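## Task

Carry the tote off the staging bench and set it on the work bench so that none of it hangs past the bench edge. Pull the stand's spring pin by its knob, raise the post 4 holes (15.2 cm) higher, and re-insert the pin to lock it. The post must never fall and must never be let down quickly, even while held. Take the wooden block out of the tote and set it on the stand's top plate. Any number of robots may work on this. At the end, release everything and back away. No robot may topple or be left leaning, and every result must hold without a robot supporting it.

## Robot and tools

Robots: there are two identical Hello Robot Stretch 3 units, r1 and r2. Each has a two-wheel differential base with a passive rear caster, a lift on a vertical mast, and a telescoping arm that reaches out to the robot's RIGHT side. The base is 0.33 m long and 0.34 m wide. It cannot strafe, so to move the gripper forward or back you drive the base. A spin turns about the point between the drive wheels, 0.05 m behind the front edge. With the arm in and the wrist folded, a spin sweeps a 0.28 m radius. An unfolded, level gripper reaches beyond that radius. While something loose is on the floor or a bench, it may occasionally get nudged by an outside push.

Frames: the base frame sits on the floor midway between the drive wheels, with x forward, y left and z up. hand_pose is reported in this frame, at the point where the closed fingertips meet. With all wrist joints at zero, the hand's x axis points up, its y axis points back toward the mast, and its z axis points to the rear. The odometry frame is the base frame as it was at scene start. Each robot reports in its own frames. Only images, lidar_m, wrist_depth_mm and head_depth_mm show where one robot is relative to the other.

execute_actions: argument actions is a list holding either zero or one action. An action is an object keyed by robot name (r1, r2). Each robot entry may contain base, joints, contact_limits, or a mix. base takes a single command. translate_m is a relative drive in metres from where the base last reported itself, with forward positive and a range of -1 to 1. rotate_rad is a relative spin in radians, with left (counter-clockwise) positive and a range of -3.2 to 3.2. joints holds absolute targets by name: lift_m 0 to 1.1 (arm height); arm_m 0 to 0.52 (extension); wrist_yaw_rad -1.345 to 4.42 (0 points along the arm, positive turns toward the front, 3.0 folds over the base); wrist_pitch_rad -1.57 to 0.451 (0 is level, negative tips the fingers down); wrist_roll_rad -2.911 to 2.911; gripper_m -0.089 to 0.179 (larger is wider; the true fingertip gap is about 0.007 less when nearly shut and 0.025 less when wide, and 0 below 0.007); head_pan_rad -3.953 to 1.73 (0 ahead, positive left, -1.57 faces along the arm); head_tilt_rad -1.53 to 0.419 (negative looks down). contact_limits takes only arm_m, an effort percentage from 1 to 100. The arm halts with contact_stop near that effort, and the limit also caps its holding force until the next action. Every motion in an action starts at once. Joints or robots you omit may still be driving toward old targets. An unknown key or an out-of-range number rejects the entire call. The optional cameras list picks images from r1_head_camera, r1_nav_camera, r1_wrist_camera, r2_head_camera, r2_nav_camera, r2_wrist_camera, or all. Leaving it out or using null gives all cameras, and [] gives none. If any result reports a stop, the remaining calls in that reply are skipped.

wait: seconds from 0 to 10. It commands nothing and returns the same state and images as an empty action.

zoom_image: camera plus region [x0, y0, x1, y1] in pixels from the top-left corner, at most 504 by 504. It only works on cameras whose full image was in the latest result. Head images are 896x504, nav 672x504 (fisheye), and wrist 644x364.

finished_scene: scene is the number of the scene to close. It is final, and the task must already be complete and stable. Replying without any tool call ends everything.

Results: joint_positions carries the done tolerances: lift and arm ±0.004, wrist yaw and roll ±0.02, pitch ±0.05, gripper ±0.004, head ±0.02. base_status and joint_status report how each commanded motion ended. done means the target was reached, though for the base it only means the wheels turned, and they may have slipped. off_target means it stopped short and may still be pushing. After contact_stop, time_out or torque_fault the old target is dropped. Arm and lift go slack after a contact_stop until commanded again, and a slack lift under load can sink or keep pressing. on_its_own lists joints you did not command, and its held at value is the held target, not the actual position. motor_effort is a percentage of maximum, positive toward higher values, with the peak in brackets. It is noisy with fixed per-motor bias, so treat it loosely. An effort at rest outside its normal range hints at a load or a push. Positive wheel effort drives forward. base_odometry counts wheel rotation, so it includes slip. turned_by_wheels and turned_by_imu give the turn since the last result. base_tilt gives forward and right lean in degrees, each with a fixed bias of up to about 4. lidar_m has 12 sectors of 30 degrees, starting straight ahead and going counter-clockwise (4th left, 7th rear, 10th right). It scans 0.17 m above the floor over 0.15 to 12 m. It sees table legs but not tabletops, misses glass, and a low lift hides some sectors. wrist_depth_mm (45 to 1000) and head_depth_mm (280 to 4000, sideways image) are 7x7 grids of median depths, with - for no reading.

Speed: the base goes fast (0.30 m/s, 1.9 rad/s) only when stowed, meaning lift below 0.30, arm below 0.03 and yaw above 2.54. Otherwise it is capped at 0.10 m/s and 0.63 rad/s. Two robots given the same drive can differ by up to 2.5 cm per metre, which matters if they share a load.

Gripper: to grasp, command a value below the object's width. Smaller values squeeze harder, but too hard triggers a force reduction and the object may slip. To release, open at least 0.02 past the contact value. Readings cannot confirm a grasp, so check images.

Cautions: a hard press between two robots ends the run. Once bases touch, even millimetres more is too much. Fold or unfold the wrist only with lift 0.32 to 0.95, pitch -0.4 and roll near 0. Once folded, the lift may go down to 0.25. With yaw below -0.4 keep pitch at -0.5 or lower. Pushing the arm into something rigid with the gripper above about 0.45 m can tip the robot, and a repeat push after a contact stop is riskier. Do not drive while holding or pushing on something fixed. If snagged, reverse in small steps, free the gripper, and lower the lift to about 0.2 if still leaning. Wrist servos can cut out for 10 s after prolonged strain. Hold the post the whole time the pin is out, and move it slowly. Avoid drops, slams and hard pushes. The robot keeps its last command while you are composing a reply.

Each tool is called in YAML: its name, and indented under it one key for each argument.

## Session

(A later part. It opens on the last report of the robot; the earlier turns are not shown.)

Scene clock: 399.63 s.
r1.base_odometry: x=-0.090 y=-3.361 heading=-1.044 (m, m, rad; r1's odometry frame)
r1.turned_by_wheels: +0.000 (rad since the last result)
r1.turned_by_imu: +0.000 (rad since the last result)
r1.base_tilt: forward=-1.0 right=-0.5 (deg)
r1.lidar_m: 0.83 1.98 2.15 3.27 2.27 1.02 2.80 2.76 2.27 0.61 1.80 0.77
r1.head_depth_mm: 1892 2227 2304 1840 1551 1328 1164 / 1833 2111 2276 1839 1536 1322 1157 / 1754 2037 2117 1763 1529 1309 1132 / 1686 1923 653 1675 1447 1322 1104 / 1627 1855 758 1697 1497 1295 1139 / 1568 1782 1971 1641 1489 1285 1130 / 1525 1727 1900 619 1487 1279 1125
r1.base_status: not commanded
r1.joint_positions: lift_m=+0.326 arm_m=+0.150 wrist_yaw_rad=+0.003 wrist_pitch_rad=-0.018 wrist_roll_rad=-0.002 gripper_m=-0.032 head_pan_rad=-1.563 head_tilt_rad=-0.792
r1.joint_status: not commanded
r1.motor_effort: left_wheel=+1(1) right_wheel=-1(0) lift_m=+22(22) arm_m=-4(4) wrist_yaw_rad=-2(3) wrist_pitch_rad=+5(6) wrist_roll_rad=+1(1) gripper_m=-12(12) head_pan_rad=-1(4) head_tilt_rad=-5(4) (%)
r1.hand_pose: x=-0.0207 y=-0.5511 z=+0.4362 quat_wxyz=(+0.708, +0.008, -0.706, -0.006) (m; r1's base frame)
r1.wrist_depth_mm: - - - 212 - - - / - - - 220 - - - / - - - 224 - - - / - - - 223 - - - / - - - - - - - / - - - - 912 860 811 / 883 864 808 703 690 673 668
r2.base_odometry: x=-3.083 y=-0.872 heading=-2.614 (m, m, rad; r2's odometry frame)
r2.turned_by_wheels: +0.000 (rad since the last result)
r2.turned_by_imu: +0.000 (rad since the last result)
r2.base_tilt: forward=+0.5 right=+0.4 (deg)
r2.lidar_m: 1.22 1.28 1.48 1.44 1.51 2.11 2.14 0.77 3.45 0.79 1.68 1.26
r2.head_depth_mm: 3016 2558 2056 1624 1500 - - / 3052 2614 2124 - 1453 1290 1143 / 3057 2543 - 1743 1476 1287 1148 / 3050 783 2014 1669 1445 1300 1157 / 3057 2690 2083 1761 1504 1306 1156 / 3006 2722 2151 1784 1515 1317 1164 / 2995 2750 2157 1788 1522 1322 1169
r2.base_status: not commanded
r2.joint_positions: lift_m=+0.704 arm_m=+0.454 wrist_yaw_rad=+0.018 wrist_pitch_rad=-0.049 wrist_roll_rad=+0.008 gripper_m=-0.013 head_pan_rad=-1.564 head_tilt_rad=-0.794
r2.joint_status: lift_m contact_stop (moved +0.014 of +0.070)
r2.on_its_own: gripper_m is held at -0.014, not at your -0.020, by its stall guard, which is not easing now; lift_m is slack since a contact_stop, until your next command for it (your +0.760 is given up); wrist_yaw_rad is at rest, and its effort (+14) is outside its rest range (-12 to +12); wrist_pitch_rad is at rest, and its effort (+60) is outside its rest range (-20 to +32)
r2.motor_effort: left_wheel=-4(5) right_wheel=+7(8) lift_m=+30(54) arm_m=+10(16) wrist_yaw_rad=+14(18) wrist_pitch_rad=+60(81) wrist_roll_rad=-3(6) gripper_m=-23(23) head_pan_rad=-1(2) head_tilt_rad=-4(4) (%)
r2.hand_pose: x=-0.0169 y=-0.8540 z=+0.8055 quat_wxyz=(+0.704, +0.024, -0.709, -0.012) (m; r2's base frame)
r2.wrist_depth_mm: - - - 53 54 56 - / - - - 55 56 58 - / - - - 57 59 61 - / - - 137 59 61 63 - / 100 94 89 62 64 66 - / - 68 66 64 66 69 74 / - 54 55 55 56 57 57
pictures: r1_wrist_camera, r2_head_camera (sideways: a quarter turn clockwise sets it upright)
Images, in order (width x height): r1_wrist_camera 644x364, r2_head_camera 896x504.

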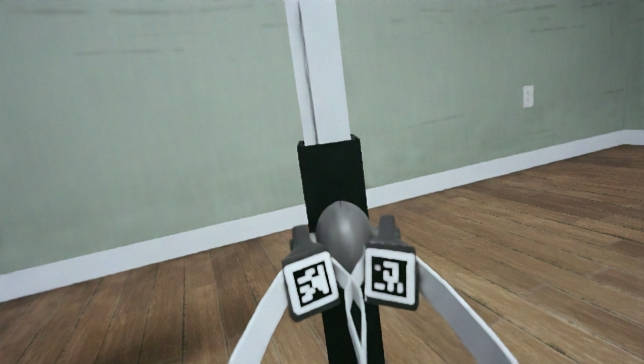

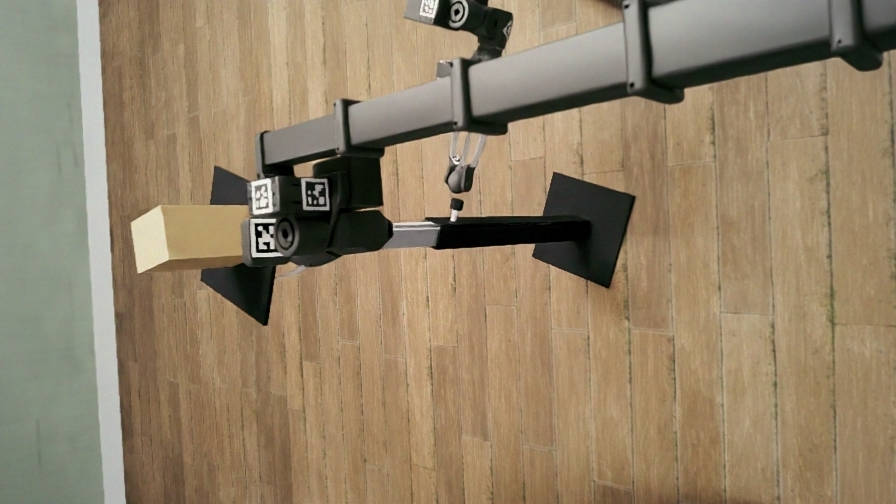

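execute_actions:
  actions:
    - {"r1":{"joints":{"gripper_m":0.06}},"r2":{"joints":{"lift_m":0.69}}}
  cameras: []

execute_actions:
  actions:
    - {"r1":{"joints":{"arm_m":0.205}}}
  cameras: []

execute_actions:
  actions:
    - {"r1":{"joints":{"gripper_m":-0.04}}}
  cameras: []

execute_actions:
  actions:
    - {"r1":{"joints":{"arm_m":0.172}},"r2":{"joints":{"lift_m":0.78}}}
  cameras: ["r2_head_camera"]

Scene clock: 402.57 s.
r1.base_odometry: x=-0.090 y=-3.361 heading=-1.044 (m, m, rad; r1's odometry frame)
r1.turned_by_wheels: +0.000 (rad since the last result)
r1.turned_by_imu: +0.001 (rad since the last result)
r1.base_tilt: forward=-1.0 right=-0.3 (deg)
r1.lidar_m: 0.83 1.98 2.16 3.27 2.28 1.01 2.79 2.77 2.28 0.61 1.80 0.77
r1.head_depth_mm: 1908 2209 2314 1847 1551 1320 1161 / 1824 2131 2290 1839 1538 1319 1155 / 1755 2028 2175 1766 1521 1316 1134 / 1690 1949 657 1665 1445 1318 1107 / 1632 1851 1982 1694 1512 1288 1136 / 1577 1776 1970 1637 1489 1282 1131 / 1517 1709 1904 628 1477 1282 1126
r1.base_status: not commanded
r1.joint_positions: lift_m=+0.326 arm_m=+0.150 wrist_yaw_rad=+0.002 wrist_pitch_rad=-0.019 wrist_roll_rad=-0.002 gripper_m=+0.060 head_pan_rad=-1.563 head_tilt_rad=-0.792
r1.joint_status: all done
r1.motor_effort: left_wheel=+1(1) right_wheel=-1(1) lift_m=+22(22) arm_m=-4(4) wrist_yaw_rad=-3(3) wrist_pitch_rad=+6(6) wrist_roll_rad=+1(1) gripper_m=+0(83) head_pan_rad=-1(3) head_tilt_rad=-5(4) (%)
r1.hand_pose: x=-0.0208 y=-0.5511 z=+0.4361 quat_wxyz=(+0.708, +0.008, -0.706, -0.006) (m; r1's base frame)
r1.wrist_depth_mm: - - - 211 - - - / - - - 220 - - - / - - - 225 - - - / - - - 223 - - - / - - - 226 - - - / - - - 238 861 860 808 / 897 858 785 249 710 689 661
r2.base_odometry: x=-3.083 y=-0.872 heading=-2.614 (m, m, rad; r2's odometry frame)
r2.turned_by_wheels: +0.000 (rad since the last result)
r2.turned_by_imu: +0.000 (rad since the last result)
r2.base_tilt: forward=+0.5 right=+0.6 (deg)
r2.lidar_m: 1.22 1.28 1.48 1.44 1.51 2.11 2.15 0.77 3.45 0.79 1.69 1.26
r2.head_depth_mm: 3053 2607 2060 1626 1489 - - / 3039 2594 2134 - 1452 1278 1140 / 3054 2616 - 1701 1481 1301 1155 / 3104 788 2052 1687 1450 1308 1152 / 3070 2679 2069 1765 1497 1306 1158 / 3033 2717 2156 1778 1511 1318 1170 / 3015 2750 2162 1795 1524 1327 1167
r2.base_status: not commanded
r2.joint_positions: lift_m=+0.690 arm_m=+0.454 wrist_yaw_rad=+0.015 wrist_pitch_rad=-0.004 wrist_roll_rad=+0.002 gripper_m=-0.013 head_pan_rad=-1.564 head_tilt_rad=-0.794
r2.joint_status: all done
r2.on_its_own: gripper_m is held at -0.014, not at your -0.020, by its stall guard, which is not easing now; arm_m is at rest, and its effort (+18) is outside its rest range (-14 to +14); wrist_yaw_rad is at rest, and its effort (+18) is outside its rest range (-12 to +12); wrist_pitch_rad is at rest, and its effort (+39) is outside its rest range (-20 to +32)
r2.motor_effort: left_wheel=-4(5) right_wheel=+8(9) lift_m=+26(29) arm_m=+18(17) wrist_yaw_rad=+18(17) wrist_pitch_rad=+39(53) wrist_roll_rad=-1(2) gripper_m=-23(23) head_pan_rad=-2(3) head_tilt_rad=-3(4) (%)
r2.hand_pose: x=-0.0176 y=-0.8550 z=+0.8037 quat_wxyz=(+0.707, +0.007, -0.707, +0.004) (m; r2's base frame)
r2.wrist_depth_mm: - - - 56 58 60 - / - - - 58 60 62 - / - - - 60 62 64 - / - - 140 62 64 66 - / 96 89 84 64 66 69 - / - 63 64 65 67 69 70 / - 53 49 50 51 52 53
pictures: none
No camera images: the call's "cameras" was empty. Leave "cameras" out to get every camera's image.

Scene clock: 404.10 s.
r1.base_odometry: x=-0.090 y=-3.361 heading=-1.044 (m, m, rad; r1's odometry frame)
r1.turned_by_wheels: +0.000 (rad since the last result)
r1.turned_by_imu: +0.000 (rad since the last result)
r1.base_tilt: forward=-0.9 right=-0.5 (deg)
r1.lidar_m: 0.83 1.98 2.15 3.27 2.28 1.01 2.80 2.76 2.27 0.61 1.79 0.77
r1.head_depth_mm: 1897 2233 2316 1839 1545 1326 1163 / 1824 2127 2296 1825 1544 1324 1157 / 1751 2031 2189 1781 1526 1333 1152 / 1693 1939 656 1670 1418 - 1141 / 1635 1855 1982 1694 1498 1292 1135 / 1572 1794 1983 1634 1496 1287 1132 / 1520 1718 1906 627 1473 1274 1120
r1.base_status: not commanded
r1.joint_positions: lift_m=+0.326 arm_m=+0.205 wrist_yaw_rad=+0.002 wrist_pitch_rad=-0.019 wrist_roll_rad=-0.002 gripper_m=+0.060 head_pan_rad=-1.563 head_tilt_rad=-0.792
r1.joint_status: all done
r1.motor_effort: left_wheel=+1(1) right_wheel=-1(1) lift_m=+22(22) arm_m=+5(8) wrist_yaw_rad=-2(3) wrist_pitch_rad=+6(6) wrist_roll_rad=+1(1) gripper_m=+0(0) head_pan_rad=-3(3) head_tilt_rad=-4(4) (%)
r1.hand_pose: x=-0.0209 y=-0.6053 z=+0.4360 quat_wxyz=(+0.708, +0.008, -0.706, -0.006) (m; r1's base frame)
r1.wrist_depth_mm: - - - 160 - - - / - - - 166 - - - / - - - 170 - - - / - - - 168 - - - / - - - 173 - - - / - - - 141 871 891 804 / 922 865 772 186 693 690 667
r2.base_odometry: x=-3.083 y=-0.872 heading=-2.614 (m, m, rad; r2's odometry frame)
r2.turned_by_wheels: +0.000 (rad since the last result)
r2.turned_by_imu: +0.000 (rad since the last result)
r2.base_tilt: forward=+0.4 right=+0.5 (deg)
r2.lidar_m: 1.22 1.28 1.48 1.44 1.51 2.12 2.14 0.77 3.45 0.79 1.69 1.26
r2.head_depth_mm: 3031 2597 2057 1062 1491 - - / 3035 2601 2141 - 1451 1279 1140 / 3043 2627 - 1686 1475 1303 1149 / 3060 788 2050 1673 1443 1302 1155 / 3067 2670 2079 1760 1501 1301 1158 / 3062 2701 2159 1786 1521 1316 1164 / 3057 2759 2167 1789 1525 1327 1164
r2.base_status: not commanded
r2.joint_positions: lift_m=+0.690 arm_m=+0.454 wrist_yaw_rad=+0.015 wrist_pitch_rad=-0.004 wrist_roll_rad=+0.002 gripper_m=-0.013 head_pan_rad=-1.564 head_tilt_rad=-0.794
r2.joint_status: not commanded
r2.on_its_own: gripper_m is held at -0.014, not at your -0.020, by its stall guard, which is not easing now; arm_m is at rest, and its effort (+17) is outside its rest range (-14 to +14); wrist_yaw_rad is at rest, and its effort (+17) is outside its rest range (-12 to +12); wrist_pitch_rad is at rest, and its effort (+39) is outside its rest range (-20 to +32)
r2.motor_effort: left_wheel=-5(4) right_wheel=+8(9) lift_m=+26(26) arm_m=+17(18) wrist_yaw_rad=+17(17) wrist_pitch_rad=+39(39) wrist_roll_rad=+0(0) gripper_m=-23(23) head_pan_rad=-1(2) head_tilt_rad=-3(4) (%)
r2.hand_pose: x=-0.0176 y=-0.8550 z=+0.8037 quat_wxyz=(+0.707, +0.007, -0.707, +0.004) (m; r2's base frame)
r2.wrist_depth_mm: - - - 56 58 60 - / - - - 58 60 62 - / - - - 60 62 64 - / - - 140 62 64 66 - / 96 89 84 64 66 69 - / - 63 64 65 67 69 70 / - 53 49 50 51 52 53
pictures: none
No camera images: the call's "cameras" was empty. Leave "cameras" out to get every camera's image.

Scene clock: 405.60 s.
r1.base_odometry: x=-0.090 y=-3.361 heading=-1.044 (m, m, rad; r1's odometry frame)
r1.turned_by_wheels: +0.000 (rad since the last result)
r1.turned_by_imu: +0.000 (rad since the last result)
r1.base_tilt: forward=-0.9 right=-0.4 (deg)
r1.lidar_m: 0.83 1.99 2.15 3.26 2.28 1.02 2.79 2.76 2.27 0.61 1.79 0.77
r1.head_depth_mm: 1905 2222 2282 1851 1552 1327 1161 / 1831 2127 2294 1833 1545 1317 1154 / 1760 2030 2177 1769 1524 1338 1151 / 1691 1932 658 1671 1412 - 1140 / 1628 1858 1987 1700 1497 1292 1136 / 1572 1783 1980 1630 1487 1284 1135 / 1518 1712 1910 628 1480 1279 1125
r1.base_status: not commanded
r1.joint_positions: lift_m=+0.326 arm_m=+0.204 wrist_yaw_rad=+0.006 wrist_pitch_rad=-0.020 wrist_roll_rad=-0.002 gripper_m=-0.039 head_pan_rad=-1.563 head_tilt_rad=-0.792
r1.joint_status: all done
r1.motor_effort: left_wheel=+2(2) right_wheel=-3(5) lift_m=+22(22) arm_m=+8(7) wrist_yaw_rad=-7(8) wrist_pitch_rad=+6(6) wrist_roll_rad=+1(1) gripper_m=-27(100) head_pan_rad=-3(3) head_tilt_rad=-4(4) (%)
r1.hand_pose: x=-0.0198 y=-0.6051 z=+0.4358 quat_wxyz=(+0.708, +0.010, -0.706, -0.005) (m; r1's base frame)
r1.wrist_depth_mm: - - - 160 - - - / - - - 166 - - - / - - - 169 - - - / - - - 168 - - - / - - - 171 - - - / - - - 141 182 891 807 / 886 847 791 189 690 689 657
r2.base_odometry: x=-3.083 y=-0.872 heading=-2.614 (m, m, rad; r2's odometry frame)
r2.turned_by_wheels: +0.000 (rad since the last result)
r2.turned_by_imu: +0.000 (rad since the last result)
r2.base_tilt: forward=+0.4 right=+0.5 (deg)
r2.lidar_m: 1.22 1.28 1.49 1.44 1.51 2.12 2.14 0.77 3.47 0.79 1.69 1.26
r2.head_depth_mm: 3027 2571 2055 1057 1498 - - / 3064 2604 2138 - 1450 1277 1148 / 3030 2630 - 1686 1477 1295 1152 / 3064 786 2062 1670 1449 1303 1150 / 3035 2720 2080 1749 1504 1308 1158 / 3075 2735 2138 1782 1506 1312 1161 / 3031 2763 2177 1776 1530 1323 1167
r2.base_status: not commanded
r2.joint_positions: lift_m=+0.690 arm_m=+0.454 wrist_yaw_rad=+0.015 wrist_pitch_rad=-0.004 wrist_roll_rad=+0.002 gripper_m=-0.013 head_pan_rad=-1.564 head_tilt_rad=-0.794
r2.joint_status: not commanded
r2.on_its_own: gripper_m is held at -0.014, not at your -0.020, by its stall guard, which is not easing now; arm_m is at rest, and its effort (+17) is outside its rest range (-14 to +14); wrist_yaw_rad is at rest, and its effort (+17) is outside its rest range (-12 to +12); wrist_pitch_rad is at rest, and its effort (+39) is outside its rest range (-20 to +32)
r2.motor_effort: left_wheel=-5(4) right_wheel=+8(8) lift_m=+26(26) arm_m=+17(17) wrist_yaw_rad=+17(17) wrist_pitch_rad=+39(39) wrist_roll_rad=+0(0) gripper_m=-23(23) head_pan_rad=-2(2) head_tilt_rad=-5(3) (%)
r2.hand_pose: x=-0.0176 y=-0.8550 z=+0.8037 quat_wxyz=(+0.707, +0.007, -0.707, +0.004) (m; r2's base frame)
r2.wrist_depth_mm: - - - 56 58 60 - / - - - 58 60 62 - / - - - 60 62 64 - / - - 140 62 64 66 - / 96 89 84 64 66 69 - / - 63 64 65 67 69 70 / - 53 49 50 51 52 53
pictures: none
No camera images: the call's "cameras" was empty. Leave "cameras" out to get every camera's image.

Scene clock: 407.93 s.
r1.base_odometry: x=-0.090 y=-3.361 heading=-1.044 (m, m, rad; r1's odometry frame)
r1.turned_by_wheels: +0.000 (rad since the last result)
r1.turned_by_imu: +0.001 (rad since the last result)
r1.base_tilt: forward=-0.9 right=-0.5 (deg)
r1.lidar_m: 0.83 1.98 2.15 3.28 2.28 1.01 2.80 2.76 2.27 0.61 1.79 0.77
r1.head_depth_mm: 1913 2231 2305 1867 1550 1334 1163 / 1832 2122 2270 1825 1526 1312 1149 / 1770 2002 759 1817 1517 1324 1147 / 1695 1864 653 1724 1447 1345 1120 / 1628 1840 683 1790 1502 1287 1140 / 1572 1775 655 1680 1500 1288 1131 / 1517 1720 553 1651 1485 1281 1127
r1.base_status: not commanded
r1.joint_positions: lift_m=+0.326 arm_m=+0.173 wrist_yaw_rad=+0.005 wrist_pitch_rad=+0.004 wrist_roll_rad=-0.003 gripper_m=-0.036 head_pan_rad=-1.563 head_tilt_rad=-0.792
r1.joint_status: all done
r1.motor_effort: left_wheel=+2(4) right_wheel=-3(6) lift_m=+22(22) arm_m=-10(24) wrist_yaw_rad=-6(9) wrist_pitch_rad=-1(6) wrist_roll_rad=+1(2) gripper_m=-19(25) head_pan_rad=-3(3) head_tilt_rad=-5(4) (%)
r1.hand_pose: x=-0.0201 y=-0.5741 z=+0.4419 quat_wxyz=(+0.709, +0.001, -0.706, +0.003) (m; r1's base frame)
r1.wrist_depth_mm: - - - 191 - - - / - - - 199 - - - / - - - 203 - - - / - - - 200 - - - / - - - 203 - - - / - - - 213 849 916 862 / 922 884 832 220 748 710 678
r2.base_odometry: x=-3.083 y=-0.872 heading=-2.614 (m, m, rad; r2's odometry frame)
r2.turned_by_wheels: +0.000 (rad since the last result)
r2.turned_by_imu: +0.000 (rad since the last result)
r2.base_tilt: forward=+0.5 right=+0.5 (deg)
r2.lidar_m: 1.22 1.28 1.48 1.44 1.51 2.11 2.14 0.77 3.45 0.79 1.68 1.26
r2.head_depth_mm: 3025 2572 2069 1036 - - 1132 / 3076 2594 2162 1611 1471 1281 1139 / 3046 2638 1972 1686 1479 1299 1146 / 2983 753 2060 1660 1450 1305 1157 / 3098 2682 2122 1754 1510 1312 1154 / 3032 2708 2152 1775 1516 1310 1162 / 3054 2744 2170 1781 1520 1323 1167
r2.base_status: not commanded
r2.joint_positions: lift_m=+0.742 arm_m=+0.454 wrist_yaw_rad=+0.018 wrist_pitch_rad=-0.053 wrist_roll_rad=+0.009 gripper_m=-0.013 head_pan_rad=-1.564 head_tilt_rad=-0.794
r2.joint_status: lift_m contact_stop (moved +0.052 of +0.090)
r2.on_its_own: gripper_m is held at -0.014, not at your -0.020, by its stall guard, which is not easing now; lift_m is slack since a contact_stop, until your next command for it (your +0.780 is given up); wrist_yaw_rad is at rest, and its effort (+13) is outside its rest range (-12 to +12); wrist_pitch_rad is at rest, and its effort (+62) is outside its rest range (-20 to +32)
r2.motor_effort: left_wheel=-4(5) right_wheel=+7(8) lift_m=+30(54) arm_m=+11(17) wrist_yaw_rad=+13(17) wrist_pitch_rad=+62(83) wrist_roll_rad=-3(7) gripper_m=-23(23) head_pan_rad=-2(3) head_tilt_rad=-4(4) (%)
r2.hand_pose: x=-0.0168 y=-0.8538 z=+0.8431 quat_wxyz=(+0.704, +0.025, -0.709, -0.013) (m; r2's base frame)
r2.wrist_depth_mm: - - - 53 55 56 - / - - - 55 57 59 - / - - - 57 59 61 - / - - 136 60 62 64 - / 104 93 88 62 64 66 - / - 68 66 64 67 69 74 / - 55 54 55 56 56 57
pictures: r2_head_camera (sideways: a quarter turn clockwise sets it upright)
Images, in order (width x height): r2_head_camera 896x504.

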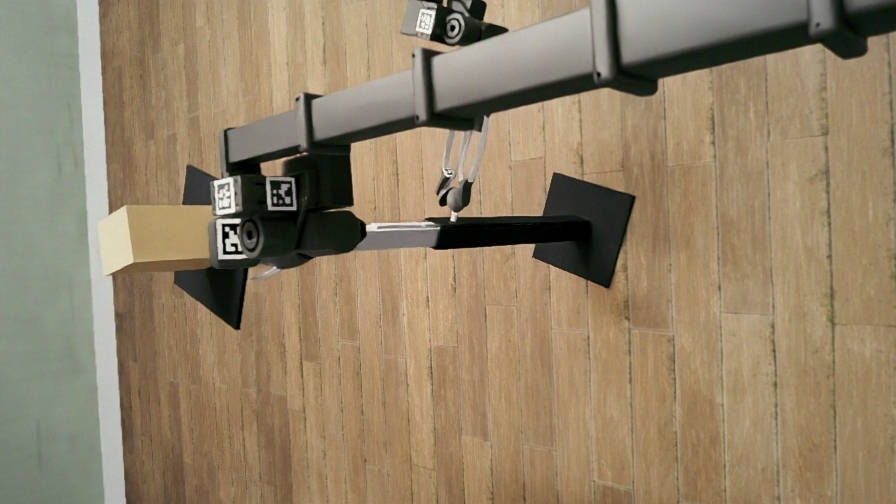

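One hole gained. Repeat three times.

execute_actions:
  actions:
    - {"r1":{"joints":{"gripper_m":0.06}},"r2":{"joints":{"lift_m":0.728}}}
  cameras: []

execute_actions:
  actions:
    - {"r1":{"joints":{"arm_m":0.205}}}
  cameras: []

execute_actions:
  actions:
    - {"r1":{"joints":{"gripper_m":-0.04}}}
  cameras: []

execute_actions:
  actions:
    - {"r1":{"joints":{"arm_m":0.172}},"r2":{"joints":{"lift_m":0.82}}}
  cameras: []

Scene clock: 412.33 s.
r1.base_odometry: x=-0.090 y=-3.361 heading=-1.044 (m, m, rad; r1's odometry frame)
r1.turned_by_wheels: +0.000 (rad since the last result)
r1.turned_by_imu: +0.001 (rad since the last result)
r1.base_tilt: forward=-1.0 right=-0.4 (deg)
r1.lidar_m: 0.83 1.98 2.16 3.26 2.28 1.02 2.79 2.76 2.27 0.61 1.80 0.77
r1.head_depth_mm: 1909 2217 2326 1849 1545 1323 1166 / 1821 2120 2275 1832 1535 1319 1156 / 1758 2005 761 1817 1522 1331 1147 / 1682 1855 652 1713 1416 1344 1124 / 1623 1848 694 1735 1503 1290 1138 / 1574 1785 1911 1678 1488 1282 1131 / 1509 1706 1836 1634 1477 1280 1124
r1.base_status: not commanded
r1.joint_positions: lift_m=+0.326 arm_m=+0.172 wrist_yaw_rad=+0.003 wrist_pitch_rad=-0.018 wrist_roll_rad=-0.003 gripper_m=+0.060 head_pan_rad=-1.563 head_tilt_rad=-0.792
r1.joint_status: all done
r1.motor_effort: left_wheel=+2(2) right_wheel=-3(3) lift_m=+22(22) arm_m=-5(9) wrist_yaw_rad=-3(5) wrist_pitch_rad=+5(6) wrist_roll_rad=+1(1) gripper_m=+0(81) head_pan_rad=-2(2) head_tilt_rad=-4(4) (%)
r1.hand_pose: x=-0.0206 y=-0.5731 z=+0.4362 quat_wxyz=(+0.709, +0.008, -0.706, -0.006) (m; r1's base frame)
r1.wrist_depth_mm: - - - 191 - - - / - - - 197 - - - / - - - 200 - - - / - - - 200 - - - / - - - 205 - - - / - - - 214 858 875 829 / 898 851 783 222 705 662 671
r2.base_odometry: x=-3.083 y=-0.872 heading=-2.614 (m, m, rad; r2's odometry frame)
r2.turned_by_wheels: +0.000 (rad since the last result)
r2.turned_by_imu: -0.001 (rad since the last result)
r2.base_tilt: forward=+0.5 right=+0.5 (deg)
r2.lidar_m: 1.22 1.28 1.49 1.44 1.50 2.10 2.15 0.77 3.46 0.79 1.69 1.26
r2.head_depth_mm: 3061 2597 2046 1054 1528 - - / 3092 2622 2147 - 1458 1271 1145 / 3050 2529 - 1743 1481 1292 1148 / 2981 758 2052 1666 1447 1300 1155 / 3064 2689 2117 1767 1501 1313 1156 / 3042 2729 2141 1766 1518 1315 1164 / 3027 2754 2153 1779 1521 1316 1165
r2.base_status: not commanded
r2.joint_positions: lift_m=+0.728 arm_m=+0.454 wrist_yaw_rad=+0.017 wrist_pitch_rad=-0.005 wrist_roll_rad=+0.002 gripper_m=-0.013 head_pan_rad=-1.564 head_tilt_rad=-0.794
r2.joint_status: all done
r2.on_its_own: gripper_m is held at -0.014, not at your -0.020, by its stall guard, which is not easing now; arm_m is at rest, and its effort (+18) is outside its rest range (-14 to +14); wrist_yaw_rad is at rest, and its effort (+15) is outside its rest range (-12 to +12); wrist_pitch_rad is at rest, and its effort (+40) is outside its rest range (-20 to +32)
r2.motor_effort: left_wheel=-5(5) right_wheel=+9(8) lift_m=+26(27) arm_m=+18(19) wrist_yaw_rad=+15(16) wrist_pitch_rad=+40(50) wrist_roll_rad=+0(2) gripper_m=-23(23) head_pan_rad=-2(2) head_tilt_rad=-4(2) (%)
r2.hand_pose: x=-0.0172 y=-0.8549 z=+0.8413 quat_wxyz=(+0.707, +0.008, -0.708, +0.004) (m; r2's base frame)
r2.wrist_depth_mm: - - - 57 59 60 - / - - - 59 60 62 - / - - - 60 62 64 - / - - 138 62 64 66 - / 95 89 84 64 66 69 - / - 63 64 65 67 68 70 / - 54 49 50 51 52 52
pictures: none
No camera images: the call's "cameras" was empty. Leave "cameras" out to get every camera's image.

Scene clock: 413.60 s.
r1.base_odometry: x=-0.090 y=-3.361 heading=-1.044 (m, m, rad; r1's odometry frame)
r1.turned_by_wheels: +0.000 (rad since the last result)
r1.turned_by_imu: +0.000 (rad since the last result)
r1.base_tilt: forward=-0.9 right=-0.3 (deg)
r1.lidar_m: 0.83 1.98 2.15 3.26 2.27 1.02 2.80 2.76 2.27 0.61 1.80 0.77
r1.head_depth_mm: 1914 2218 2296 1857 1544 1331 1164 / 1824 2106 2275 1836 1541 1319 1157 / 1759 1993 764 1822 1522 1343 1149 / 1686 1871 652 1713 1413 - 1141 / 1637 1841 693 1745 1498 1292 1141 / 1571 1786 1898 1684 1487 1290 1133 / 1518 1708 1831 1621 1479 1277 1127
r1.base_status: not commanded
r1.joint_positions: lift_m=+0.326 arm_m=+0.205 wrist_yaw_rad=+0.003 wrist_pitch_rad=-0.019 wrist_roll_rad=-0.003 gripper_m=+0.060 head_pan_rad=-1.563 head_tilt_rad=-0.792
r1.joint_status: all done
r1.motor_effort: left_wheel=+2(2) right_wheel=-2(3) lift_m=+22(22) arm_m=+5(8) wrist_yaw_rad=-3(4) wrist_pitch_rad=+6(6) wrist_roll_rad=+2(1) gripper_m=+0(0) head_pan_rad=-3(4) head_tilt_rad=-5(4) (%)
r1.hand_pose: x=-0.0208 y=-0.6053 z=+0.4361 quat_wxyz=(+0.709, +0.008, -0.706, -0.006) (m; r1's base frame)
r1.wrist_depth_mm: - - - 160 - - - / - - - 165 - - - / - - - 170 - - - / - - - 167 - - - / - - - 172 - - - / - - - 142 844 857 805 / 883 852 779 186 692 677 661
r2.base_odometry: x=-3.083 y=-0.872 heading=-2.614 (m, m, rad; r2's odometry frame)
r2.turned_by_wheels: +0.000 (rad since the last result)
r2.turned_by_imu: +0.000 (rad since the last result)
r2.base_tilt: forward=+0.4 right=+0.4 (deg)
r2.lidar_m: 1.22 1.28 1.49 1.44 1.51 2.11 2.15 0.77 3.47 0.79 1.69 1.26
r2.head_depth_mm: 3028 2581 2054 1328 1520 - - / 3120 2613 2137 - 1470 1273 1139 / 3095 2540 - 1736 1464 1291 1145 / 2988 759 2059 1665 1443 1302 1151 / 3078 2706 2121 1760 1501 1313 1153 / 3044 2717 2128 1776 1511 1307 1166 / 3047 2749 2162 1787 1513 1317 1167
r2.base_status: not commanded
r2.joint_positions: lift_m=+0.728 arm_m=+0.454 wrist_yaw_rad=+0.017 wrist_pitch_rad=-0.005 wrist_roll_rad=+0.002 gripper_m=-0.013 head_pan_rad=-1.564 head_tilt_rad=-0.794
r2.joint_status: not commanded
r2.on_its_own: gripper_m is held at -0.014, not at your -0.020, by its stall guard, which is not easing now; arm_m is at rest, and its effort (+19) is outside its rest range (-14 to +14); wrist_yaw_rad is at rest, and its effort (+16) is outside its rest range (-12 to +12); wrist_pitch_rad is at rest, and its effort (+40) is outside its rest range (-20 to +32)
r2.motor_effort: left_wheel=-5(5) right_wheel=+8(8) lift_m=+26(26) arm_m=+19(18) wrist_yaw_rad=+16(16) wrist_pitch_rad=+40(40) wrist_roll_rad=+0(0) gripper_m=-22(23) head_pan_rad=-2(1) head_tilt_rad=-3(4) (%)
r2.hand_pose: x=-0.0172 y=-0.8549 z=+0.8413 quat_wxyz=(+0.707, +0.008, -0.708, +0.004) (m; r2's base frame)
r2.wrist_depth_mm: - - - 57 58 60 - / - - - 58 60 62 - / - - - 60 62 64 - / - - 139 62 64 67 - / 95 89 84 64 66 69 - / - 63 64 65 67 68 70 / - 54 49 50 51 52 53
pictures: none
No camera images: the call's "cameras" was empty. Leave "cameras" out to get every camera's image.

Scene clock: 415.10 s.
r1.base_odometry: x=-0.090 y=-3.361 heading=-1.044 (m, m, rad; r1's odometry frame)
r1.turned_by_wheels: +0.000 (rad since the last result)
r1.turned_by_imu: +0.000 (rad since the last result)
r1.base_tilt: forward=-0.9 right=-0.4 (deg)
r1.lidar_m: 0.83 1.98 2.15 3.27 2.28 1.01 2.80 2.76 2.27 0.61 1.80 0.77
r1.head_depth_mm: 1901 2225 2301 1854 1550 1329 1167 / 1820 2117 2283 1833 1534 1322 1153 / 1753 2002 762 1816 1525 1342 1153 / 1696 1863 652 1707 1422 - 1147 / 1633 1848 693 1746 1502 1301 1136 / 1571 1784 664 1674 1486 1285 1136 / 1513 1722 1840 1634 1477 1283 1125
r1.base_status: not commanded
r1.joint_positions: lift_m=+0.326 arm_m=+0.204 wrist_yaw_rad=+0.006 wrist_pitch_rad=-0.020 wrist_roll_rad=-0.003 gripper_m=-0.039 head_pan_rad=-1.563 head_tilt_rad=-0.792
r1.joint_status: all done
r1.motor_effort: left_wheel=+3(3) right_wheel=-3(4) lift_m=+22(22) arm_m=+8(8) wrist_yaw_rad=-7(8) wrist_pitch_rad=+6(6) wrist_roll_rad=+1(1) gripper_m=-26(100) head_pan_rad=-3(3) head_tilt_rad=-5(5) (%)
r1.hand_pose: x=-0.0198 y=-0.6050 z=+0.4358 quat_wxyz=(+0.709, +0.010, -0.706, -0.005) (m; r1's base frame)
r1.wrist_depth_mm: - - - 161 - - - / - - - 166 - - - / - - - 171 - - - / - - - 168 - - - / - - - 172 - - - / - - - 141 182 869 797 / 888 830 780 188 695 703 655
r2.base_odometry: x=-3.083 y=-0.872 heading=-2.614 (m, m, rad; r2's odometry frame)
r2.turned_by_wheels: +0.000 (rad since the last result)
r2.turned_by_imu: +0.000 (rad since the last result)
r2.base_tilt: forward=+0.5 right=+0.5 (deg)
r2.lidar_m: 1.22 1.28 1.48 1.44 1.50 2.10 2.14 0.77 3.47 0.79 1.69 1.26
r2.head_depth_mm: 3024 2588 2068 1335 1530 - - / 3040 2626 2137 - 1455 1274 1144 / 3079 2527 - 1698 1481 1290 1144 / 3038 760 2041 1671 1445 1307 1150 / 3064 2705 2134 1759 1500 1308 1158 / 3041 2750 2128 1782 1514 1317 1163 / 3032 2738 2174 1788 1518 1323 1172
r2.base_status: not commanded
r2.joint_positions: lift_m=+0.728 arm_m=+0.454 wrist_yaw_rad=+0.017 wrist_pitch_rad=-0.005 wrist_roll_rad=+0.002 gripper_m=-0.013 head_pan_rad=-1.564 head_tilt_rad=-0.794
r2.joint_status: not commanded
r2.on_its_own: gripper_m is held at -0.014, not at your -0.020, by its stall guard, which is not easing now; arm_m is at rest, and its effort (+18) is outside its rest range (-14 to +14); wrist_yaw_rad is at rest, and its effort (+16) is outside its rest range (-12 to +12); wrist_pitch_rad is at rest, and its effort (+40) is outside its rest range (-20 to +32)
r2.motor_effort: left_wheel=-5(5) right_wheel=+8(8) lift_m=+26(26) arm_m=+18(18) wrist_yaw_rad=+16(16) wrist_pitch_rad=+40(40) wrist_roll_rad=-1(1) gripper_m=-23(22) head_pan_rad=-2(2) head_tilt_rad=-3(4) (%)
r2.hand_pose: x=-0.0172 y=-0.8549 z=+0.8413 quat_wxyz=(+0.707, +0.008, -0.708, +0.004) (m; r2's base frame)
r2.wrist_depth_mm: - - - 57 58 60 - / - - - 58 60 62 - / - - - 60 62 64 - / - - 139 62 64 67 - / 95 89 84 64 67 69 - / - 63 64 65 67 68 70 / - 53 49 50 51 52 52
pictures: none
No camera images: the call's "cameras" was empty. Leave "cameras" out to get every camera's image.

Scene clock: 417.47 s.
r1.base_odometry: x=-0.090 y=-3.361 heading=-1.044 (m, m, rad; r1's odometry frame)
r1.turned_by_wheels: +0.000 (rad since the last result)
r1.turned_by_imu: +0.001 (rad since the last result)
r1.base_tilt: forward=-1.0 right=-0.3 (deg)
r1.lidar_m: 0.83 1.98 2.16 3.27 2.28 1.01 2.80 2.76 2.27 0.61 1.79 0.77
r1.head_depth_mm: 1902 2217 2323 1843 1547 1330 1164 / 1823 2118 2273 1825 1528 1325 1159 / 1756 1960 744 1827 1524 1330 1137 / 1697 596 639 1714 1442 1352 1123 / 1625 1836 656 1795 1495 1289 1137 / 1572 1773 629 1776 1491 1285 1133 / 1520 1713 517 1723 1471 1277 1128
r1.base_status: not commanded
r1.joint_positions: lift_m=+0.326 arm_m=+0.173 wrist_yaw_rad=+0.005 wrist_pitch_rad=+0.004 wrist_roll_rad=-0.003 gripper_m=-0.036 head_pan_rad=-1.563 head_tilt_rad=-0.792
r1.joint_status: all done
r1.motor_effort: left_wheel=+2(4) right_wheel=-3(6) lift_m=+22(22) arm_m=-9(23) wrist_yaw_rad=-6(8) wrist_pitch_rad=-1(6) wrist_roll_rad=+1(1) gripper_m=-19(26) head_pan_rad=-3(3) head_tilt_rad=-4(4) (%)
r1.hand_pose: x=-0.0201 y=-0.5741 z=+0.4419 quat_wxyz=(+0.709, +0.001, -0.706, +0.003) (m; r1's base frame)
r1.wrist_depth_mm: - - - 191 - - - / - - - 198 - - - / - - - 201 - - - / - - - 200 - - - / - - - 203 - - - / - - - 211 845 900 867 / 965 896 830 220 730 710 681
r2.base_odometry: x=-3.083 y=-0.872 heading=-2.614 (m, m, rad; r2's odometry frame)
r2.turned_by_wheels: +0.000 (rad since the last result)
r2.turned_by_imu: +0.000 (rad since the last result)
r2.base_tilt: forward=+0.5 right=+0.4 (deg)
r2.lidar_m: 1.22 1.28 1.48 1.44 1.50 2.11 2.15 0.77 3.45 0.79 1.69 1.26
r2.head_depth_mm: 3003 2600 2084 1035 - 1266 1116 / 3039 2699 - 1610 1472 1285 1142 / 3081 2840 1983 1690 1470 1293 1145 / 2909 752 1990 1668 1451 1297 1153 / 3068 2575 2136 1766 1497 1310 1157 / 3035 2711 2139 1780 1525 1315 1163 / 2987 2766 2174 1779 1514 1315 1171
r2.base_status: not commanded
r2.joint_positions: lift_m=+0.780 arm_m=+0.454 wrist_yaw_rad=+0.019 wrist_pitch_rad=-0.055 wrist_roll_rad=+0.009 gripper_m=-0.013 head_pan_rad=-1.564 head_tilt_rad=-0.794
r2.joint_status: lift_m contact_stop (moved +0.052 of +0.092)
r2.on_its_own: gripper_m is held at -0.014, not at your -0.020, by its stall guard, which is not easing now; lift_m is slack since a contact_stop, until your next command for it (your +0.820 is given up); wrist_pitch_rad is at rest, and its effort (+63) is outside its rest range (-20 to +32)
r2.motor_effort: left_wheel=-4(5) right_wheel=+7(8) lift_m=+30(54) arm_m=+13(18) wrist_yaw_rad=+12(16) wrist_pitch_rad=+63(85) wrist_roll_rad=-2(7) gripper_m=-23(22) head_pan_rad=-2(2) head_tilt_rad=-4(4) (%)
r2.hand_pose: x=-0.0165 y=-0.8537 z=+0.8809 quat_wxyz=(+0.704, +0.027, -0.709, -0.013) (m; r2's base frame)
r2.wrist_depth_mm: - - - 53 55 56 - / - - - 55 57 59 - / - - - 57 59 61 - / - - 135 60 62 64 - / 103 93 88 62 64 67 - / - 68 65 65 67 69 74 / - 55 54 55 56 56 57
pictures: none
No camera images: the call's "cameras" was empty. Leave "cameras" out to get every camera's image.

execute_actions:
  actions:
    - {"r1":{"joints":{"gripper_m":0.06}},"r2":{"joints":{"lift_m":0.766}}}
  cameras: []

execute_actions:
  actions:
    - {"r1":{"joints":{"arm_m":0.205}}}
  cameras: []

execute_actions:
  actions:
    - {"r1":{"joints":{"gripper_m":-0.04}}}
  cameras: []

execute_actions:
  actions:
    - {"r1":{"joints":{"arm_m":0.172}},"r2":{"joints":{"lift_m":0.86}}}
  cameras: []

Scene clock: 419.20 s.
r1.base_odometry: x=-0.090 y=-3.361 heading=-1.044 (m, m, rad; r1's odometry frame)
r1.turned_by_wheels: +0.000 (rad since the last result)
r1.turned_by_imu: +0.000 (rad since the last result)
r1.base_tilt: forward=-0.9 right=-0.3 (deg)
r1.lidar_m: 0.83 1.98 2.15 3.27 2.28 1.02 2.79 2.76 2.27 0.61 1.79 0.77
r1.head_depth_mm: 1903 2237 2291 1847 1542 1321 1163 / 1830 2119 2288 1847 1537 1321 1151 / 1753 1975 747 1817 1525 1334 1140 / 1698 599 641 1716 1416 1346 1125 / 1622 1834 667 1779 1509 1294 1136 / 1567 1768 634 1724 1490 1285 1129 / 1521 1714 523 1719 1480 1280 1127
r1.base_status: not commanded
r1.joint_positions: lift_m=+0.326 arm_m=+0.172 wrist_yaw_rad=+0.003 wrist_pitch_rad=-0.018 wrist_roll_rad=-0.003 gripper_m=+0.060 head_pan_rad=-1.563 head_tilt_rad=-0.792
r1.joint_status: all done
r1.motor_effort: left_wheel=+2(2) right_wheel=-3(3) lift_m=+23(23) arm_m=-4(9) wrist_yaw_rad=-3(6) wrist_pitch_rad=+6(6) wrist_roll_rad=+1(1) gripper_m=+0(85) head_pan_rad=-3(2) head_tilt_rad=-4(4) (%)
r1.hand_pose: x=-0.0206 y=-0.5731 z=+0.4362 quat_wxyz=(+0.709, +0.008, -0.706, -0.006) (m; r1's base frame)
r1.wrist_depth_mm: - - - 191 - - - / - - - 197 - - - / - - - 202 - - - / - - - 201 - - - / - - - 204 - - - / - - - 215 842 852 800 / 906 856 768 223 709 680 661
r2.base_odometry: x=-3.083 y=-0.872 heading=-2.614 (m, m, rad; r2's odometry frame)
r2.turned_by_wheels: +0.000 (rad since the last result)
r2.turned_by_imu: -0.001 (rad since the last result)
r2.base_tilt: forward=+0.4 right=+0.5 (deg)
r2.lidar_m: 1.22 1.28 1.48 1.44 1.50 2.11 2.16 0.77 3.43 0.79 1.69 1.26
r2.head_depth_mm: 3027 2600 2058 1037 - - 1120 / 3043 2667 - 1615 1471 1295 1137 / 3046 2719 1979 1732 1478 1289 1151 / 2926 743 1994 1676 1446 1304 1154 / 3059 2615 2131 1771 1503 1307 1158 / 3060 2699 2146 1775 1514 1313 1162 / 3042 2765 2172 1790 1525 1330 1164
r2.base_status: not commanded
r2.joint_positions: lift_m=+0.766 arm_m=+0.454 wrist_yaw_rad=+0.019 wrist_pitch_rad=-0.006 wrist_roll_rad=+0.002 gripper_m=-0.013 head_pan_rad=-1.564 head_tilt_rad=-0.794
r2.joint_status: all done
r2.on_its_own: gripper_m is held at -0.014, not at your -0.020, by its stall guard, which is not easing now; arm_m is at rest, and its effort (+19) is outside its rest range (-14 to +14); wrist_yaw_rad is at rest, and its effort (+13) is outside its rest range (-12 to +12); wrist_pitch_rad is at rest, and its effort (+41) is outside its rest range (-20 to +32)
r2.motor_effort: left_wheel=-5(5) right_wheel=+7(7) lift_m=+26(30) arm_m=+19(20) wrist_yaw_rad=+13(13) wrist_pitch_rad=+41(63) wrist_roll_rad=+0(3) gripper_m=-22(23) head_pan_rad=-2(2) head_tilt_rad=-3(3) (%)
r2.hand_pose: x=-0.0166 y=-0.8548 z=+0.8791 quat_wxyz=(+0.707, +0.009, -0.707, +0.004) (m; r2's base frame)
r2.wrist_depth_mm: - - - 57 59 60 - / - - - 59 61 62 - / - - - 61 62 64 - / - - 138 63 64 67 - / 95 88 83 65 67 69 - / - 62 63 65 66 68 69 / - 53 49 50 50 51 52
pictures: none
No camera images: the call's "cameras" was empty. Leave "cameras" out to get every camera's image.

Scene clock: 420.47 s.
r1.base_odometry: x=-0.090 y=-3.361 heading=-1.044 (m, m, rad; r1's odometry frame)
r1.turned_by_wheels: +0.000 (rad since the last result)
r1.turned_by_imu: +0.000 (rad since the last result)
r1.base_tilt: forward=-0.9 right=-0.4 (deg)
r1.lidar_m: 0.83 1.98 2.15 3.26 2.28 1.02 2.79 2.77 2.27 0.61 1.79 0.77
r1.head_depth_mm: 1910 2223 2308 1849 1548 1332 1167 / 1837 2135 2286 1833 1535 1323 1154 / 1744 1979 749 1821 1525 1336 1152 / 1690 598 642 1708 1415 - 1148 / 1627 1817 667 1789 1499 1294 1136 / 1570 1782 633 1741 1492 1292 1135 / 1522 1715 523 1705 1476 1279 1123
r1.base_status: not commanded
r1.joint_positions: lift_m=+0.326 arm_m=+0.205 wrist_yaw_rad=+0.003 wrist_pitch_rad=-0.019 wrist_roll_rad=-0.003 gripper_m=+0.060 head_pan_rad=-1.563 head_tilt_rad=-0.792
r1.joint_status: all done
r1.motor_effort: left_wheel=+2(2) right_wheel=-2(3) lift_m=+22(22) arm_m=+5(4) wrist_yaw_rad=-3(3) wrist_pitch_rad=+6(6) wrist_roll_rad=+1(1) gripper_m=+0(0) head_pan_rad=-2(2) head_tilt_rad=-4(4) (%)
r1.hand_pose: x=-0.0208 y=-0.6053 z=+0.4361 quat_wxyz=(+0.709, +0.008, -0.706, -0.006) (m; r1's base frame)
r1.wrist_depth_mm: - - - 160 - - - / - - - 165 - - - / - - - 169 - - - / - - - 168 - - - / - - - 172 - - - / - - - 141 844 851 800 / 897 843 796 186 682 689 675
r2.base_odometry: x=-3.083 y=-0.872 heading=-2.614 (m, m, rad; r2's odometry frame)
r2.turned_by_wheels: +0.000 (rad since the last result)
r2.turned_by_imu: +0.000 (rad since the last result)
r2.base_tilt: forward=+0.5 right=+0.4 (deg)
r2.lidar_m: 1.22 1.28 1.48 1.44 1.50 2.10 2.15 0.77 3.46 0.79 1.69 1.26
r2.head_depth_mm: 3011 2597 2065 1069 - - 1121 / 3085 2669 - 1123 1485 1288 1143 / 3055 2726 1968 1725 1485 1290 1148 / 2909 741 1999 1672 1439 1297 1156 / 3012 2616 2121 1752 1511 1312 1161 / 3062 2737 2152 1772 1518 1310 1163 / 3062 2764 2159 1779 1523 1321 1166
r2.base_status: not commanded
r2.joint_positions: lift_m=+0.766 arm_m=+0.454 wrist_yaw_rad=+0.019 wrist_pitch_rad=-0.006 wrist_roll_rad=+0.002 gripper_m=-0.013 head_pan_rad=-1.564 head_tilt_rad=-0.794
r2.joint_status: not commanded
r2.on_its_own: gripper_m is held at -0.014, not at your -0.020, by its stall guard, which is not easing now; arm_m is at rest, and its effort (+19) is outside its rest range (-14 to +14); wrist_yaw_rad is at rest, and its effort (+13) is outside its rest range (-12 to +12); wrist_pitch_rad is at rest, and its effort (+41) is outside its rest range (-20 to +32)
r2.motor_effort: left_wheel=-5(4) right_wheel=+6(7) lift_m=+26(26) arm_m=+19(19) wrist_yaw_rad=+13(13) wrist_pitch_rad=+41(40) wrist_roll_rad=-1(0) gripper_m=-22(22) head_pan_rad=+0(2) head_tilt_rad=-4(4) (%)
r2.hand_pose: x=-0.0166 y=-0.8548 z=+0.8791 quat_wxyz=(+0.707, +0.009, -0.707, +0.004) (m; r2's base frame)
r2.wrist_depth_mm: - - - 57 59 60 - / - - - 59 60 62 - / - - - 61 62 64 - / - - 138 63 65 67 - / 94 88 83 65 67 69 - / - 62 64 65 66 68 69 / - 53 49 50 50 51 52
pictures: none
No camera images: the call's "cameras" was empty. Leave "cameras" out to get every camera's image.

Scene clock: 421.97 s.
r1.base_odometry: x=-0.090 y=-3.361 heading=-1.044 (m, m, rad; r1's odometry frame)
r1.turned_by_wheels: +0.000 (rad since the last result)
r1.turned_by_imu: +0.000 (rad since the last result)
r1.base_tilt: forward=-0.9 right=-0.4 (deg)
r1.lidar_m: 0.83 1.98 2.15 3.27 2.28 1.01 2.79 2.76 2.27 0.61 1.79 0.77
r1.head_depth_mm: 1922 2228 2303 1845 1548 1328 1161 / 1831 2130 2263 1836 1538 1316 1156 / 1760 1978 750 1831 1519 1343 1151 / 1698 599 643 1716 1422 - 1141 / 1623 1823 660 1788 1504 1292 1141 / 1579 1775 633 1733 1498 1291 1128 / 1511 1719 524 1716 1483 1277 1122
r1.base_status: not commanded
r1.joint_positions: lift_m=+0.326 arm_m=+0.204 wrist_yaw_rad=+0.006 wrist_pitch_rad=-0.020 wrist_roll_rad=-0.003 gripper_m=-0.039 head_pan_rad=-1.563 head_tilt_rad=-0.792
r1.joint_status: all done
r1.motor_effort: left_wheel=+2(3) right_wheel=-3(5) lift_m=+22(22) arm_m=+8(7) wrist_yaw_rad=-7(8) wrist_pitch_rad=+6(6) wrist_roll_rad=+1(1) gripper_m=-26(100) head_pan_rad=-3(2) head_tilt_rad=-5(4) (%)
r1.hand_pose: x=-0.0198 y=-0.6050 z=+0.4358 quat_wxyz=(+0.709, +0.010, -0.706, -0.005) (m; r1's base frame)
r1.wrist_depth_mm: - - - 161 - - - / - - - 166 - - - / - - - 170 - - - / - - - 168 - - - / - - - 172 - - - / - - - 141 183 885 790 / 901 860 793 187 688 702 648
r2.base_odometry: x=-3.083 y=-0.872 heading=-2.614 (m, m, rad; r2's odometry frame)
r2.turned_by_wheels: +0.000 (rad since the last result)
r2.turned_by_imu: +0.000 (rad since the last result)
r2.base_tilt: forward=+0.5 right=+0.5 (deg)
r2.lidar_m: 1.22 1.28 1.48 1.44 1.50 2.10 2.17 0.77 3.47 0.79 1.69 1.26
r2.head_depth_mm: 3014 2587 2051 1065 - - 1120 / 3065 2651 - 1361 1477 1278 1141 / 3101 2737 1971 1706 1480 1297 1148 / 2921 742 1998 1679 1437 1296 1154 / 3084 2616 2136 1761 1502 1304 1158 / 3045 2739 2151 1769 1509 1315 1160 / 3041 2740 2164 1776 1527 1323 1162
r2.base_status: not commanded
r2.joint_positions: lift_m=+0.766 arm_m=+0.454 wrist_yaw_rad=+0.019 wrist_pitch_rad=-0.006 wrist_roll_rad=+0.002 gripper_m=-0.013 head_pan_rad=-1.564 head_tilt_rad=-0.794
r2.joint_status: not commanded
r2.on_its_own: gripper_m is held at -0.014, not at your -0.020, by its stall guard, which is not easing now; arm_m is at rest, and its effort (+19) is outside its rest range (-14 to +14); wrist_yaw_rad is at rest, and its effort (+13) is outside its rest range (-12 to +12); wrist_pitch_rad is at rest, and its effort (+41) is outside its rest range (-20 to +32)
r2.motor_effort: left_wheel=-4(4) right_wheel=+7(7) lift_m=+25(26) arm_m=+19(19) wrist_yaw_rad=+13(13) wrist_pitch_rad=+41(41) wrist_roll_rad=-1(0) gripper_m=-22(22) head_pan_rad=-2(3) head_tilt_rad=-4(4) (%)
r2.hand_pose: x=-0.0166 y=-0.8548 z=+0.8791 quat_wxyz=(+0.707, +0.009, -0.707, +0.004) (m; r2's base frame)
r2.wrist_depth_mm: - - - 57 59 60 - / - - - 59 61 62 - / - - - 61 62 64 - / - - 137 62 65 67 - / 95 89 83 65 67 69 - / - 62 63 65 66 68 69 / - 53 49 50 50 51 52
pictures: none
No camera images: the call's "cameras" was empty. Leave "cameras" out to get every camera's image.

Scene clock: 424.37 s.
r1.base_odometry: x=-0.090 y=-3.361 heading=-1.044 (m, m, rad; r1's odometry frame)
r1.turned_by_wheels: +0.000 (rad since the last result)
r1.turned_by_imu: +0.001 (rad since the last result)
r1.base_tilt: forward=-0.9 right=-0.4 (deg)
r1.lidar_m: 0.83 1.98 2.16 3.26 2.27 1.01 2.80 2.77 2.27 0.61 1.79 0.77
r1.head_depth_mm: 1904 2233 2282 1859 1546 1331 1163 / 1832 2130 2284 1837 1531 1318 1160 / 1762 1907 2037 1809 1517 1334 1129 / 1690 571 645 1711 1447 1348 1124 / 1628 1782 644 1794 1501 1291 1135 / 1560 1743 619 1771 1495 1286 1133 / 1522 1624 521 1754 1477 1275 1123
r1.base_status: not commanded
r1.joint_positions: lift_m=+0.326 arm_m=+0.173 wrist_yaw_rad=+0.005 wrist_pitch_rad=+0.004 wrist_roll_rad=-0.003 gripper_m=-0.036 head_pan_rad=-1.563 head_tilt_rad=-0.792
r1.joint_status: all done
r1.motor_effort: left_wheel=+2(4) right_wheel=-4(6) lift_m=+22(22) arm_m=-8(21) wrist_yaw_rad=-6(9) wrist_pitch_rad=-1(6) wrist_roll_rad=+1(1) gripper_m=-19(26) head_pan_rad=-2(3) head_tilt_rad=-4(4) (%)
r1.hand_pose: x=-0.0201 y=-0.5741 z=+0.4419 quat_wxyz=(+0.709, +0.001, -0.706, +0.003) (m; r1's base frame)
r1.wrist_depth_mm: - - - 192 - - - / - - - 197 - - - / - - - 203 - - - / - - - 200 - - - / - - - 204 - - - / - - - 212 836 924 836 / 944 906 872 219 731 712 678
r2.base_odometry: x=-3.083 y=-0.872 heading=-2.614 (m, m, rad; r2's odometry frame)
r2.turned_by_wheels: +0.000 (rad since the last result)
r2.turned_by_imu: +0.000 (rad since the last result)
r2.base_tilt: forward=+0.5 right=+0.5 (deg)
r2.lidar_m: 1.22 1.28 1.48 1.44 1.50 2.11 2.16 0.77 3.44 0.79 1.69 1.26
r2.head_depth_mm: 3026 2566 2129 - - 1260 1129 / 3068 2778 2038 1610 1475 1288 1138 / 2986 - 2031 1688 1480 1295 1148 / 691 - 1994 1676 1431 1299 1155 / 3038 2526 2134 1757 1494 1308 1162 / 3059 2717 2126 1768 1510 1319 1161 / 3029 2735 2175 1774 1515 1327 1168
r2.base_status: not commanded
r2.joint_positions: lift_m=+0.819 arm_m=+0.454 wrist_yaw_rad=+0.022 wrist_pitch_rad=-0.056 wrist_roll_rad=+0.008 gripper_m=-0.013 head_pan_rad=-1.564 head_tilt_rad=-0.794
r2.joint_status: lift_m contact_stop (moved +0.053 of +0.094)
r2.on_its_own: gripper_m is held at -0.014, not at your -0.020, by its stall guard, which is not easing now; lift_m is slack since a contact_stop, until your next command for it (your +0.860 is given up); wrist_pitch_rad is at rest, and its effort (+64) is outside its rest range (-20 to +32)
r2.motor_effort: left_wheel=-3(4) right_wheel=+6(7) lift_m=+30(54) arm_m=+13(19) wrist_yaw_rad=+10(13) wrist_pitch_rad=+64(86) wrist_roll_rad=-3(7) gripper_m=-22(22) head_pan_rad=-2(2) head_tilt_rad=-3(4) (%)
r2.hand_pose: x=-0.0159 y=-0.8536 z=+0.9188 quat_wxyz=(+0.704, +0.028, -0.709, -0.013) (m; r2's base frame)
r2.wrist_depth_mm: - - - 54 55 57 - / - - - 56 57 59 - / - - - 58 60 61 - / - - 121 60 62 64 - / 103 93 88 63 65 67 - / - 68 65 65 67 69 73 / - 56 54 55 56 56 57
pictures: none
No camera images: the call's "cameras" was empty. Leave "cameras" out to get every camera's image.


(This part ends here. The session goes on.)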